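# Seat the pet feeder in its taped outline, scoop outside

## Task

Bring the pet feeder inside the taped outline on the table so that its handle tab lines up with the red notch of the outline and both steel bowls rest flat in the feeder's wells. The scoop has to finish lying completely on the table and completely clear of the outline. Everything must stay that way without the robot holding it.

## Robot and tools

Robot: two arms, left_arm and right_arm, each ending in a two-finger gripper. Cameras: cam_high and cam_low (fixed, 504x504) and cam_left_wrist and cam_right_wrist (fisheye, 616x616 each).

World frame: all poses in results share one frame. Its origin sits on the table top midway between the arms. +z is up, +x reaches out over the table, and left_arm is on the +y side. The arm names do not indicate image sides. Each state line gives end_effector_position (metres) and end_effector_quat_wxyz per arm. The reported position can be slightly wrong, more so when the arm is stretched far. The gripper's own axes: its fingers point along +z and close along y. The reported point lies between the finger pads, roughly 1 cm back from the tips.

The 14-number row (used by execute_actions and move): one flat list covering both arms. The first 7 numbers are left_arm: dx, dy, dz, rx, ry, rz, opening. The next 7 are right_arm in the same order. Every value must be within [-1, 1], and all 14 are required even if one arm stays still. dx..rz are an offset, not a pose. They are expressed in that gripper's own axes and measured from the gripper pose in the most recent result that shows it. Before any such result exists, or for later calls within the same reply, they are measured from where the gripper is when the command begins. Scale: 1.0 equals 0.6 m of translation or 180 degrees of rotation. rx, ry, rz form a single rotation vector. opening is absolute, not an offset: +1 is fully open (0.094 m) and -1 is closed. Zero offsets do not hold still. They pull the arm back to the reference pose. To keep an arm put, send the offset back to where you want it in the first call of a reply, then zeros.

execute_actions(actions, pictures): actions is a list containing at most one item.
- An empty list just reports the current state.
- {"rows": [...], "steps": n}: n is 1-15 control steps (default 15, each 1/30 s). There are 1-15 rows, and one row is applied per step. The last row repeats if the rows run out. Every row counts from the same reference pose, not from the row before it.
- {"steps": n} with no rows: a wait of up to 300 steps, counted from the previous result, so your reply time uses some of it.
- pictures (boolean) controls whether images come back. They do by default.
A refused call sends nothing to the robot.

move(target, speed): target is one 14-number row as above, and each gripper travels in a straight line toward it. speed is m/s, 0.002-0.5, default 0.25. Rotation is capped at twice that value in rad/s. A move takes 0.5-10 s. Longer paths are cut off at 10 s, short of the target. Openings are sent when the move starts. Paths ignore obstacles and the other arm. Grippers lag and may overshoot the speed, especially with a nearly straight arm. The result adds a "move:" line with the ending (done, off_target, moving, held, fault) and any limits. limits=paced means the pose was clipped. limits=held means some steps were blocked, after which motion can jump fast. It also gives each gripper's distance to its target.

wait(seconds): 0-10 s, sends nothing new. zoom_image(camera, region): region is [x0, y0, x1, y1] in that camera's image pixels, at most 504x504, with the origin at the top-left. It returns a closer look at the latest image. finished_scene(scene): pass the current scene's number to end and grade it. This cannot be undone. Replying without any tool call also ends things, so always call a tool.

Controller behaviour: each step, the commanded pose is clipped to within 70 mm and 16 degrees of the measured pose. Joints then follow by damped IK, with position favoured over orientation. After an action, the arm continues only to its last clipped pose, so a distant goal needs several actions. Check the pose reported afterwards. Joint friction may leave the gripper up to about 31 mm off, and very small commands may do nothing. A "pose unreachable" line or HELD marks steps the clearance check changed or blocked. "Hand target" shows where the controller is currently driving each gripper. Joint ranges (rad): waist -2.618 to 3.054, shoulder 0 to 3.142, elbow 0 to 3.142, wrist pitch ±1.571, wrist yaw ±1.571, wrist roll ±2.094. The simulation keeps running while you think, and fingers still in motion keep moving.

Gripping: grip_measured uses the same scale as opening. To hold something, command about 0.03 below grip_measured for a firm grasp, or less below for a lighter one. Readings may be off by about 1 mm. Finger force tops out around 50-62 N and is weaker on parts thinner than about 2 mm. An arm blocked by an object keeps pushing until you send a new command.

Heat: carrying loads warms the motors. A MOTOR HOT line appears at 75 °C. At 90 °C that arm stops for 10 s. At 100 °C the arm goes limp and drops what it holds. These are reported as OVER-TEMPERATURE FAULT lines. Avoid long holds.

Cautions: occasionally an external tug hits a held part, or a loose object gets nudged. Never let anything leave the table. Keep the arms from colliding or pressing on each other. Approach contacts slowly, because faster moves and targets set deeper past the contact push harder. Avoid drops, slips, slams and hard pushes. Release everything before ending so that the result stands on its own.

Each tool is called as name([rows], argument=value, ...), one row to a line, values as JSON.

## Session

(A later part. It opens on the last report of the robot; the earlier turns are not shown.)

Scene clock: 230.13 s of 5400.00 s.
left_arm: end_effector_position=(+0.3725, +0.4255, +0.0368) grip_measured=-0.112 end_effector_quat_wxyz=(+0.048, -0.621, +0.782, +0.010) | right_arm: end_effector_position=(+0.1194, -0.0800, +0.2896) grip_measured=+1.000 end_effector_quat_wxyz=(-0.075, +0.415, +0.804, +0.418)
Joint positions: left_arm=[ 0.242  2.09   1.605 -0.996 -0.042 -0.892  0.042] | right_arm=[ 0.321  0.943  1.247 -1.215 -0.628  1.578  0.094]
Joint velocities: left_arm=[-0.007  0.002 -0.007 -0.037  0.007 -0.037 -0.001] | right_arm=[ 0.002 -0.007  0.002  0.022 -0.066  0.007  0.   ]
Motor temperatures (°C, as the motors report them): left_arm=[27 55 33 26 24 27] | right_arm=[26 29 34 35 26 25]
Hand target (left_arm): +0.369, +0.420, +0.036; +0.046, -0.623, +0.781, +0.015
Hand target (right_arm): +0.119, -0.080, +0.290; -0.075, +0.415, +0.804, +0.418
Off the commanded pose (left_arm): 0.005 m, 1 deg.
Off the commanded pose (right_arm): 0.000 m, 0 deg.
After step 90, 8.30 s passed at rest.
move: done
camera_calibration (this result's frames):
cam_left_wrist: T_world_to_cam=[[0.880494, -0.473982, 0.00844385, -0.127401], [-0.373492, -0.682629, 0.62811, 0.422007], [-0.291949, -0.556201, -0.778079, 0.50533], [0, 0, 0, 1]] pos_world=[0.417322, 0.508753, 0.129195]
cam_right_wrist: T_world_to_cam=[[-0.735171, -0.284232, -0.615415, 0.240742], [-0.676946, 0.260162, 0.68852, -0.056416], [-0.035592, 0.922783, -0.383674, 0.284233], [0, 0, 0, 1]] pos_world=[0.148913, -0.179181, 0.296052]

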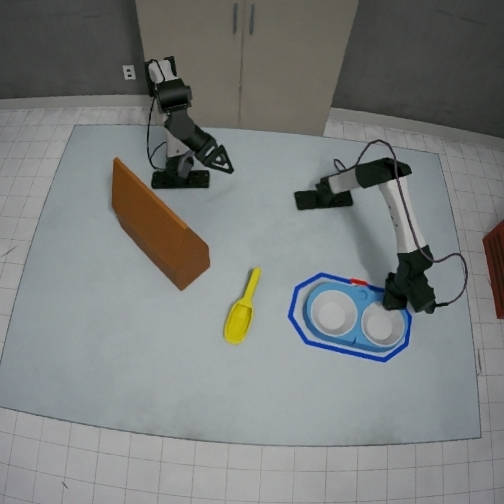

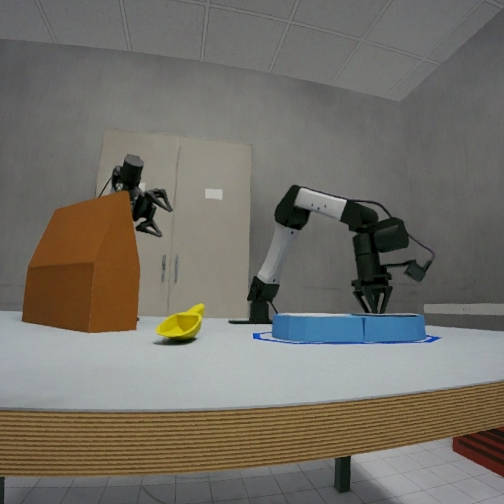

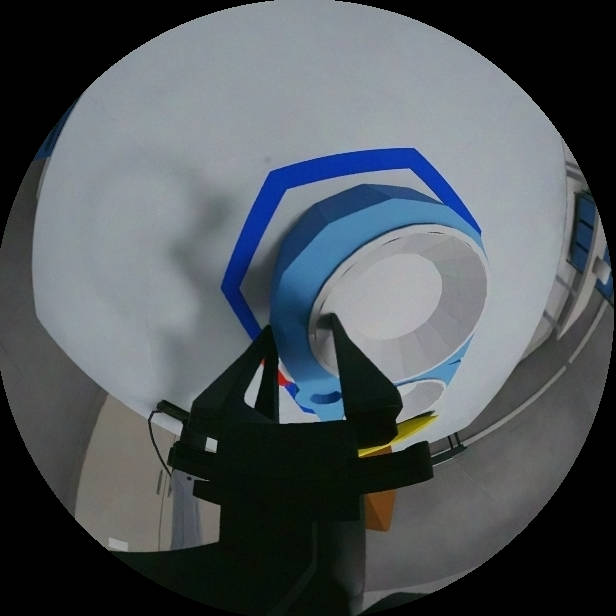

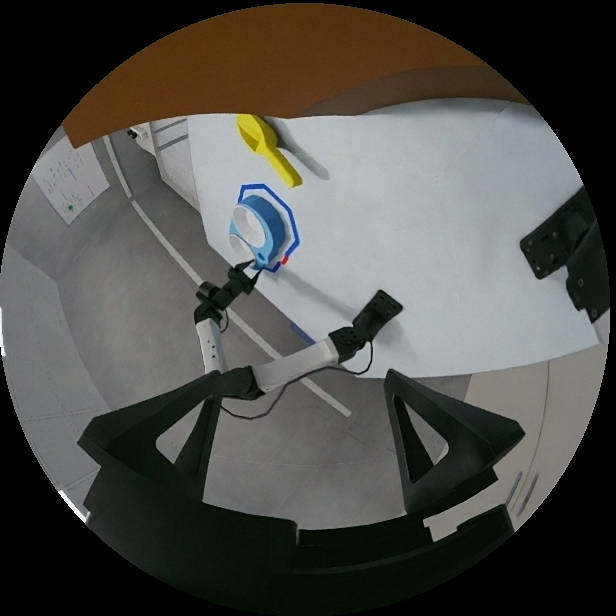

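move(target=[0.02,0.01,-0.002,0,0,0.02,-0.115, 0,0,0,0,0,0,1], speed=0.02)

move(target=[0,0,0,0,0,0,0.4, 0,0,0,0,0,0,1])

move(target=[0,0,-0.12,0,0,0,0.4, 0,0,0,0,0,0,1], speed=0.08)

move(target=[0,0.25,0,0,0,0,0.4, 0,0,0,0,0,0,1], speed=0.15)

zoom_image(camera="cam_high", region=[250, 230, 450, 400])

Scene clock: 239.47 s of 5400.00 s.
left_arm: end_effector_position=(+0.3678, +0.4230, +0.0387) grip_measured=-0.113 end_effector_quat_wxyz=(+0.054, -0.605, +0.794, +0.010) | right_arm: end_effector_position=(+0.1194, -0.0800, +0.2896) grip_measured=+1.000 end_effector_quat_wxyz=(-0.075, +0.415, +0.804, +0.418)
Joint positions: left_arm=[ 0.242  2.057  1.561 -0.973 -0.04  -0.852  0.042] | right_arm=[ 0.321  0.943  1.247 -1.215 -0.628  1.578  0.094]
Joint velocities: left_arm=[-0.017  0.002 -0.017  0.066 -0.051 -0.007  0.   ] | right_arm=[ 0.007 -0.002  0.017  0.037 -0.022 -0.066  0.   ]
Motor temperatures (°C, as the motors report them): left_arm=[27 55 33 26 24 27] | right_arm=[26 29 34 35 26 25]
Hand target (left_arm): +0.364, +0.415, +0.037; +0.048, -0.596, +0.802, +0.012
Hand target (right_arm): +0.119, -0.080, +0.290; -0.075, +0.415, +0.804, +0.418
Off the commanded pose (left_arm): 0.009 m, 2 deg.
Off the commanded pose (right_arm): 0.000 m, 0 deg.
After step 90, 4.53 s passed at rest.
move: done
camera_calibration (this result's frames):
cam_left_wrist: T_world_to_cam=[[0.860769, -0.508842, 0.0125151, -0.102632], [-0.40598, -0.671519, 0.619872, 0.424967], [-0.307013, -0.538648, -0.784603, 0.502448], [0, 0, 0, 1]] pos_world=[0.415129, 0.503792, 0.132081]
cam_right_wrist: T_world_to_cam=[[-0.735171, -0.284232, -0.615415, 0.240742], [-0.676946, 0.260162, 0.68852, -0.056416], [-0.035592, 0.922783, -0.383674, 0.284233], [0, 0, 0, 1]] pos_world=[0.148913, -0.179181, 0.296052]

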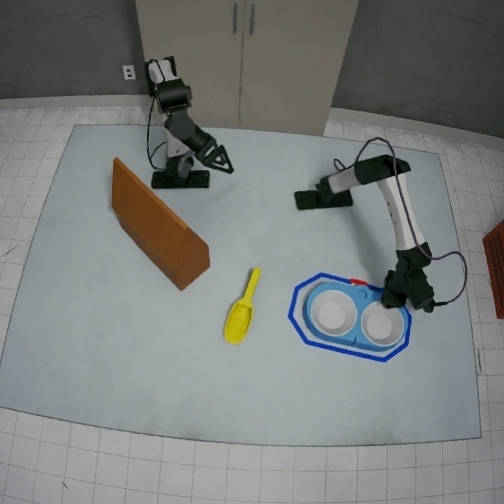

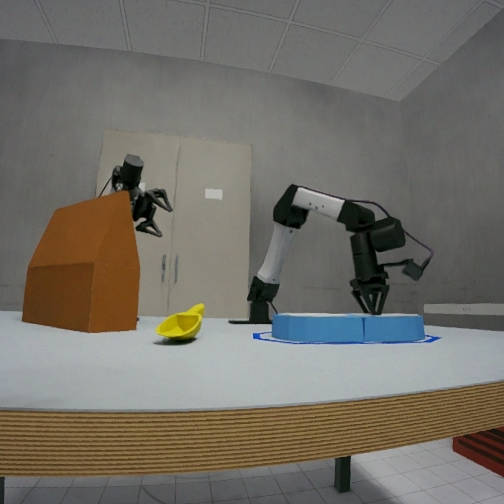

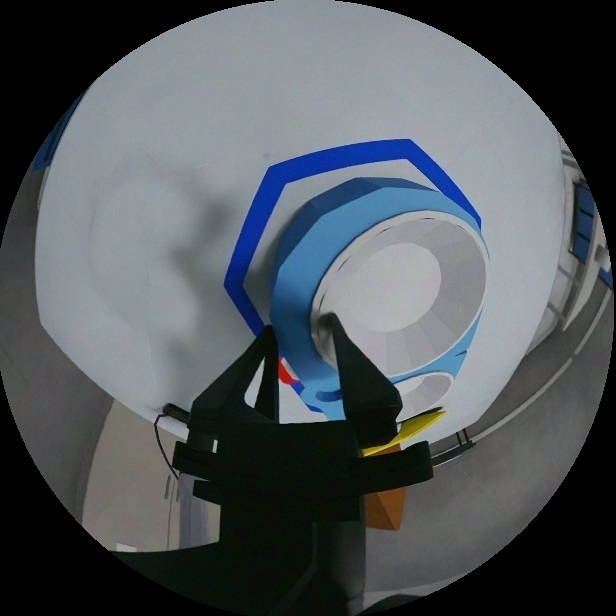

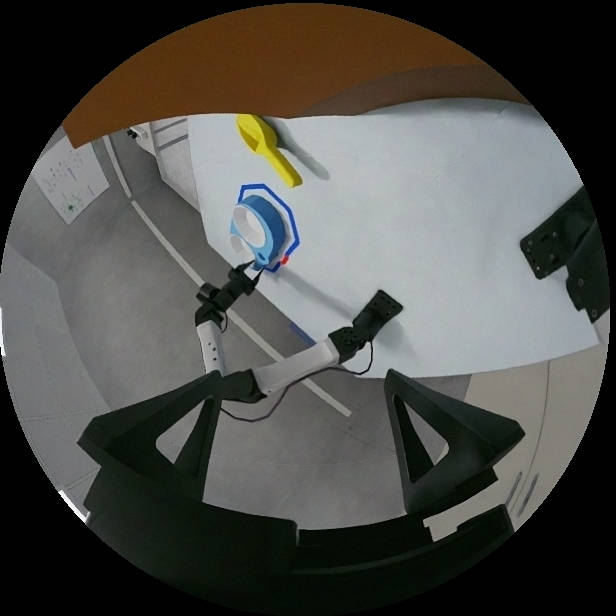

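Scene clock: 239.97 s of 5400.00 s.
left_arm: end_effector_position=(+0.3678, +0.4230, +0.0387) grip_measured=+0.398 end_effector_quat_wxyz=(+0.054, -0.605, +0.794, +0.010) | right_arm: end_effector_position=(+0.1194, -0.0800, +0.2896) grip_measured=+1.000 end_effector_quat_wxyz=(-0.075, +0.415, +0.804, +0.418)
Joint positions: left_arm=[ 0.242  2.057  1.561 -0.973 -0.04  -0.852  0.066] | right_arm=[ 0.321  0.943  1.247 -1.215 -0.628  1.578  0.094]
Joint velocities: left_arm=[ 0.002 -0.012  0.002  0.007 -0.007 -0.022 -0.   ] | right_arm=[ 0.012 -0.002  0.007 -0.022 -0.037  0.022  0.   ]
Motor temperatures (°C, as the motors report them): left_arm=[27 55 33 26 24 27] | right_arm=[26 29 34 35 26 25]
Hand target (left_arm): +0.368, +0.423, +0.039; +0.054, -0.605, +0.794, +0.010
Hand target (right_arm): +0.119, -0.080, +0.290; -0.075, +0.415, +0.804, +0.418
Off the commanded pose (left_arm): 0.000 m, 0 deg.
Off the commanded pose (right_arm): 0.000 m, 0 deg.
move: done
camera_calibration (this result's frames):
cam_left_wrist: T_world_to_cam=[[0.860769, -0.508842, 0.0125151, -0.102632], [-0.40598, -0.671519, 0.619872, 0.424967], [-0.307013, -0.538648, -0.784603, 0.502448], [0, 0, 0, 1]] pos_world=[0.415129, 0.503792, 0.132081]
cam_right_wrist: T_world_to_cam=[[-0.735171, -0.284232, -0.615415, 0.240742], [-0.676946, 0.260162, 0.68852, -0.056416], [-0.035592, 0.922783, -0.383674, 0.284233], [0, 0, 0, 1]] pos_world=[0.148913, -0.179181, 0.296052]

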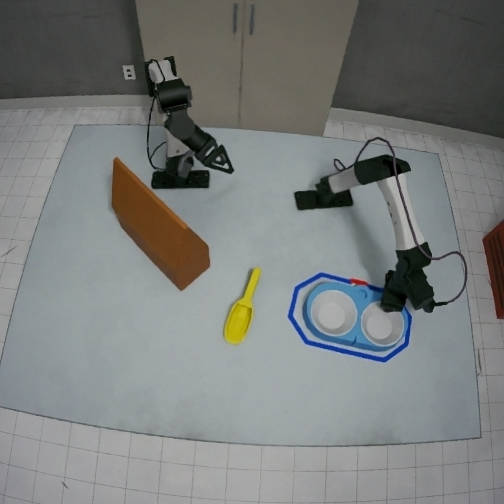

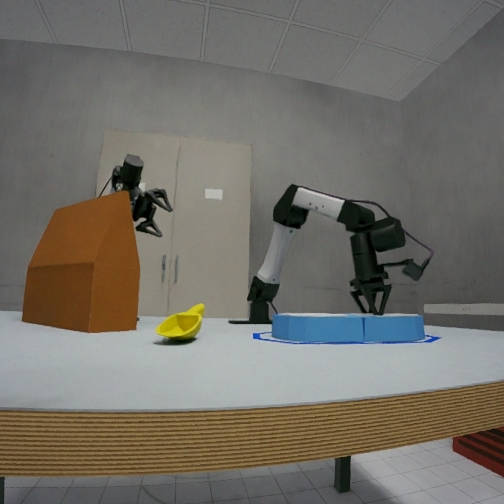

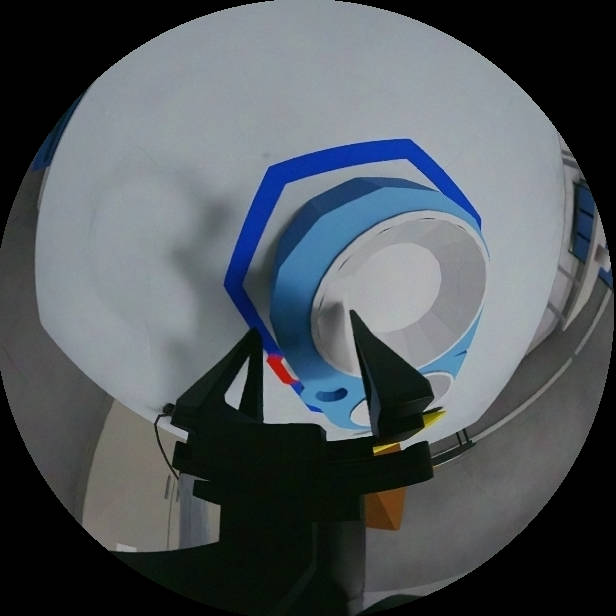

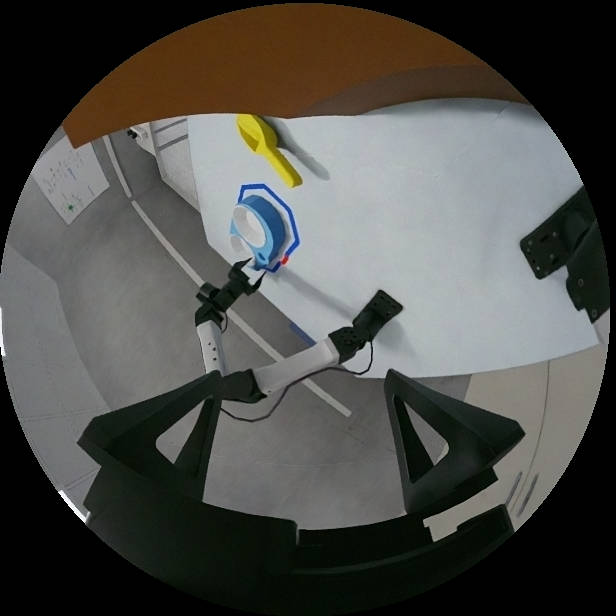

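Scene clock: 241.40 s of 5400.00 s.
left_arm: end_effector_position=(+0.3600, +0.4193, +0.1024) grip_measured=+0.398 end_effector_quat_wxyz=(+0.047, -0.605, +0.795, +0.011) | right_arm: end_effector_position=(+0.1194, -0.0800, +0.2896) grip_measured=+1.000 end_effector_quat_wxyz=(-0.075, +0.415, +0.804, +0.418)
Joint positions: left_arm=[ 0.242  2.     1.735 -1.217 -0.04  -0.852  0.066] | right_arm=[ 0.321  0.943  1.247 -1.215 -0.628  1.578  0.094]
Joint velocities: left_arm=[ 0.002 -0.002 -0.002 -0.081 -0.037  0.051 -0.   ] | right_arm=[-0.017  0.002 -0.007  0.007 -0.022  0.051  0.   ]
Motor temperatures (°C, as the motors report them): left_arm=[27 54 34 26 24 27] | right_arm=[26 29 34 35 26 25]
Hand target (left_arm): +0.363, +0.418, +0.110; +0.054, -0.605, +0.794, +0.009
Hand target (right_arm): +0.119, -0.080, +0.290; -0.075, +0.415, +0.804, +0.418
Off the commanded pose (left_arm): 0.009 m, 1 deg.
Off the commanded pose (right_arm): 0.000 m, 0 deg.
move: done
camera_calibration (this result's frames):
cam_left_wrist: T_world_to_cam=[[0.860877, -0.50879, 0.00487843, -0.0979183], [-0.398249, -0.667811, 0.628829, 0.374578], [-0.316684, -0.543287, -0.777528, 0.552729], [0, 0, 0, 1]] pos_world=[0.408512, 0.500618, 0.194694]
cam_right_wrist: T_world_to_cam=[[-0.735171, -0.284232, -0.615415, 0.240742], [-0.676946, 0.260162, 0.68852, -0.056416], [-0.035592, 0.922783, -0.383674, 0.284233], [0, 0, 0, 1]] pos_world=[0.148913, -0.179181, 0.296052]

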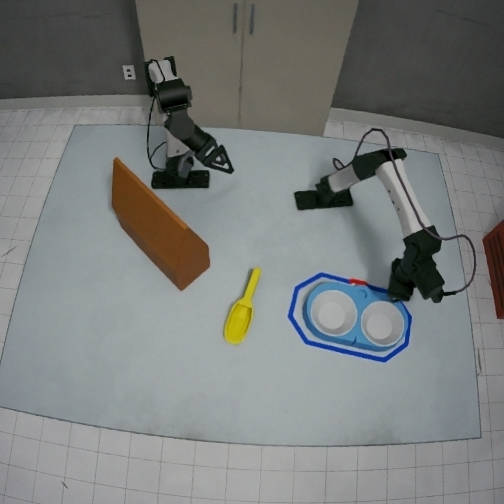

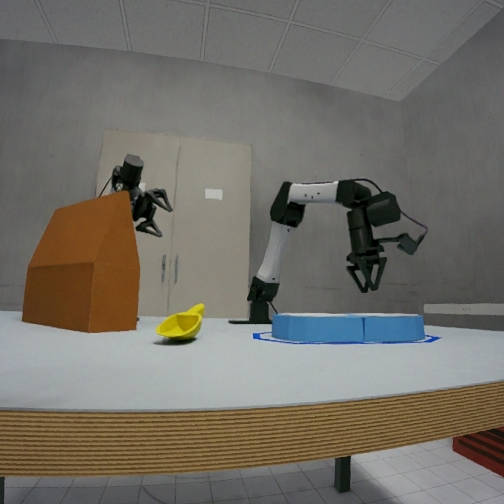

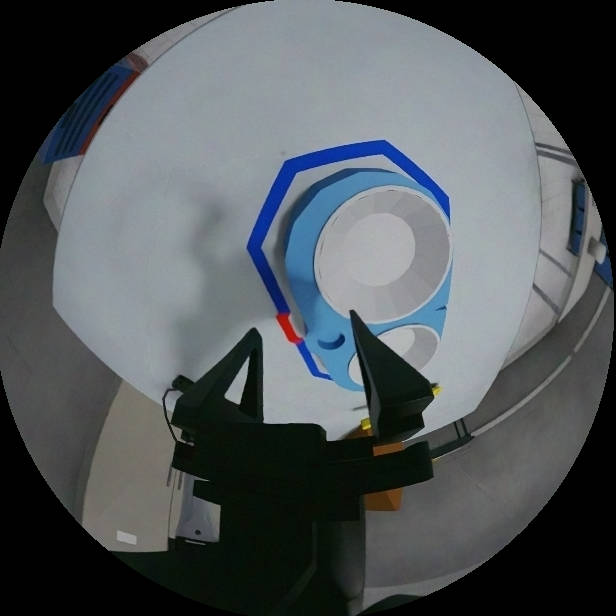

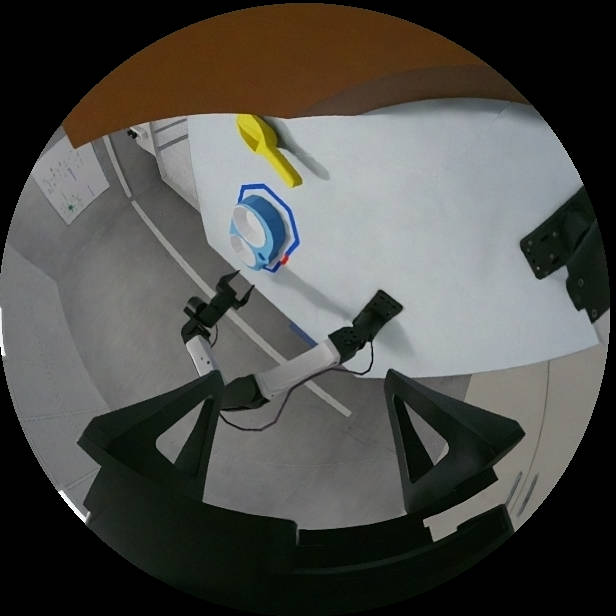

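Scene clock: 242.93 s of 5400.00 s.
left_arm: end_effector_position=(+0.2178, +0.4574, +0.0973) grip_measured=+0.398 end_effector_quat_wxyz=(+0.044, -0.607, +0.794, +0.010) | right_arm: end_effector_position=(+0.1194, -0.0800, +0.2896) grip_measured=+1.000 end_effector_quat_wxyz=(-0.075, +0.415, +0.804, +0.418)
Joint positions: left_arm=[ 0.575  1.638  1.259 -1.103 -0.009 -0.524  0.066] | right_arm=[ 0.321  0.943  1.247 -1.215 -0.628  1.578  0.094]
Joint velocities: left_arm=[ 0.012  0.002 -0.002  0.037  0.022 -0.037 -0.   ] | right_arm=[-0.002 -0.017  0.002  0.022  0.051  0.007  0.   ]
Motor temperatures (°C, as the motors report them): left_arm=[27 54 34 26 24 27] | right_arm=[26 29 34 35 26 25]
Hand target (left_arm): +0.215, +0.456, +0.095; +0.046, -0.605, +0.795, +0.008
Hand target (right_arm): +0.119, -0.080, +0.290; -0.075, +0.415, +0.804, +0.418
Off the commanded pose (left_arm): 0.003 m, 0 deg.
Off the commanded pose (right_arm): 0.000 m, 0 deg.
move: done
camera_calibration (this result's frames):
cam_left_wrist: T_world_to_cam=[[0.862715, -0.505675, 0.00383514, 0.0421821], [-0.393256, -0.666115, 0.633751, 0.344228], [-0.317918, -0.548255, -0.773527, 0.526612], [0, 0, 0, 1]] pos_world=[0.266398, 0.539344, 0.189032]
cam_right_wrist: T_world_to_cam=[[-0.735171, -0.284232, -0.615415, 0.240742], [-0.676946, 0.260162, 0.68852, -0.056416], [-0.035592, 0.922783, -0.383674, 0.284233], [0, 0, 0, 1]] pos_world=[0.148913, -0.179181, 0.296052]

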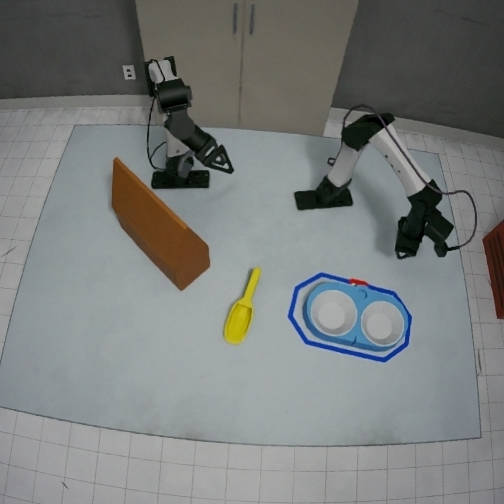

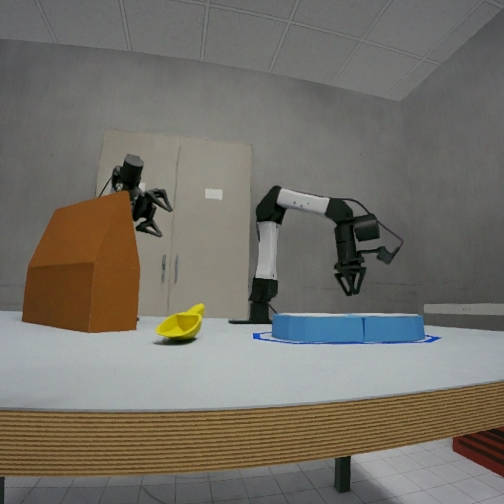

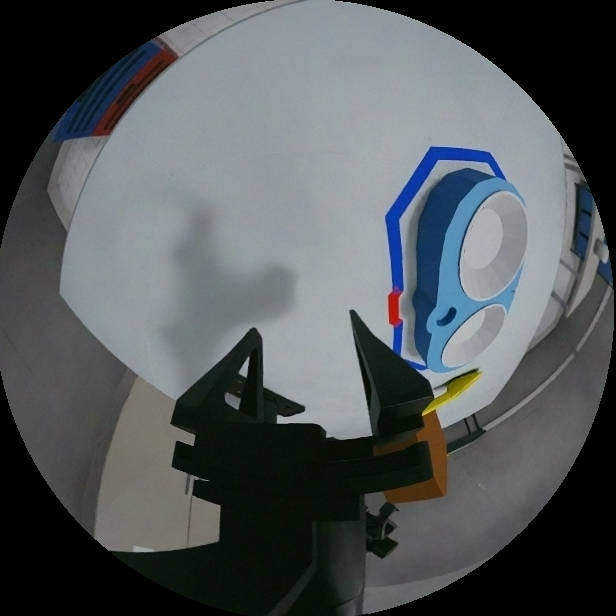

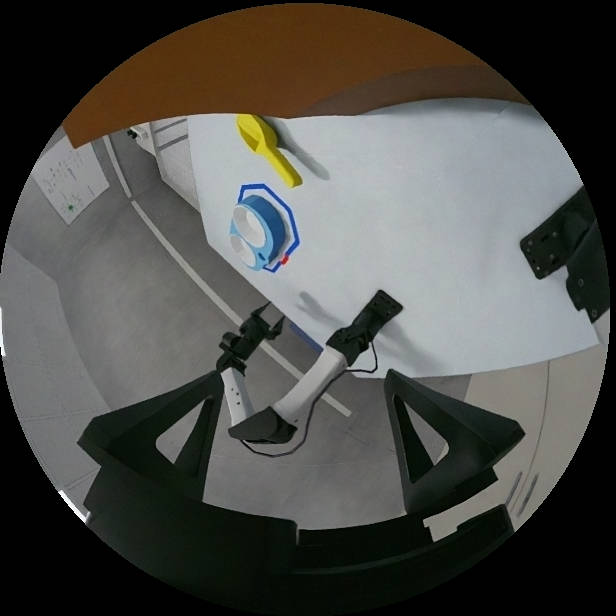

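Region (250, 230, 450, 400) of cam_high's 504x504 image, scaled by 2.520, with more detail than that image has; it fills the top 428 rows of this view, and the rest is white.

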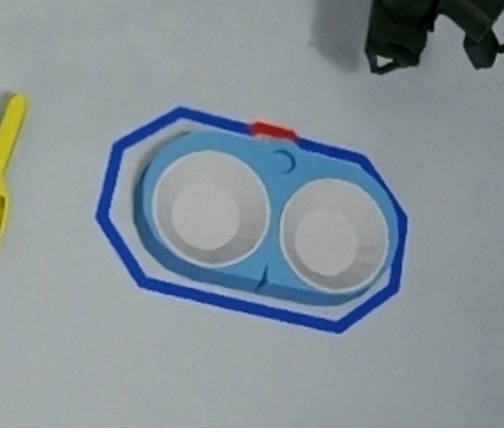

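Inside the outline on all sides.

finished_scene(scene=1)

The scene is finished: the task was done.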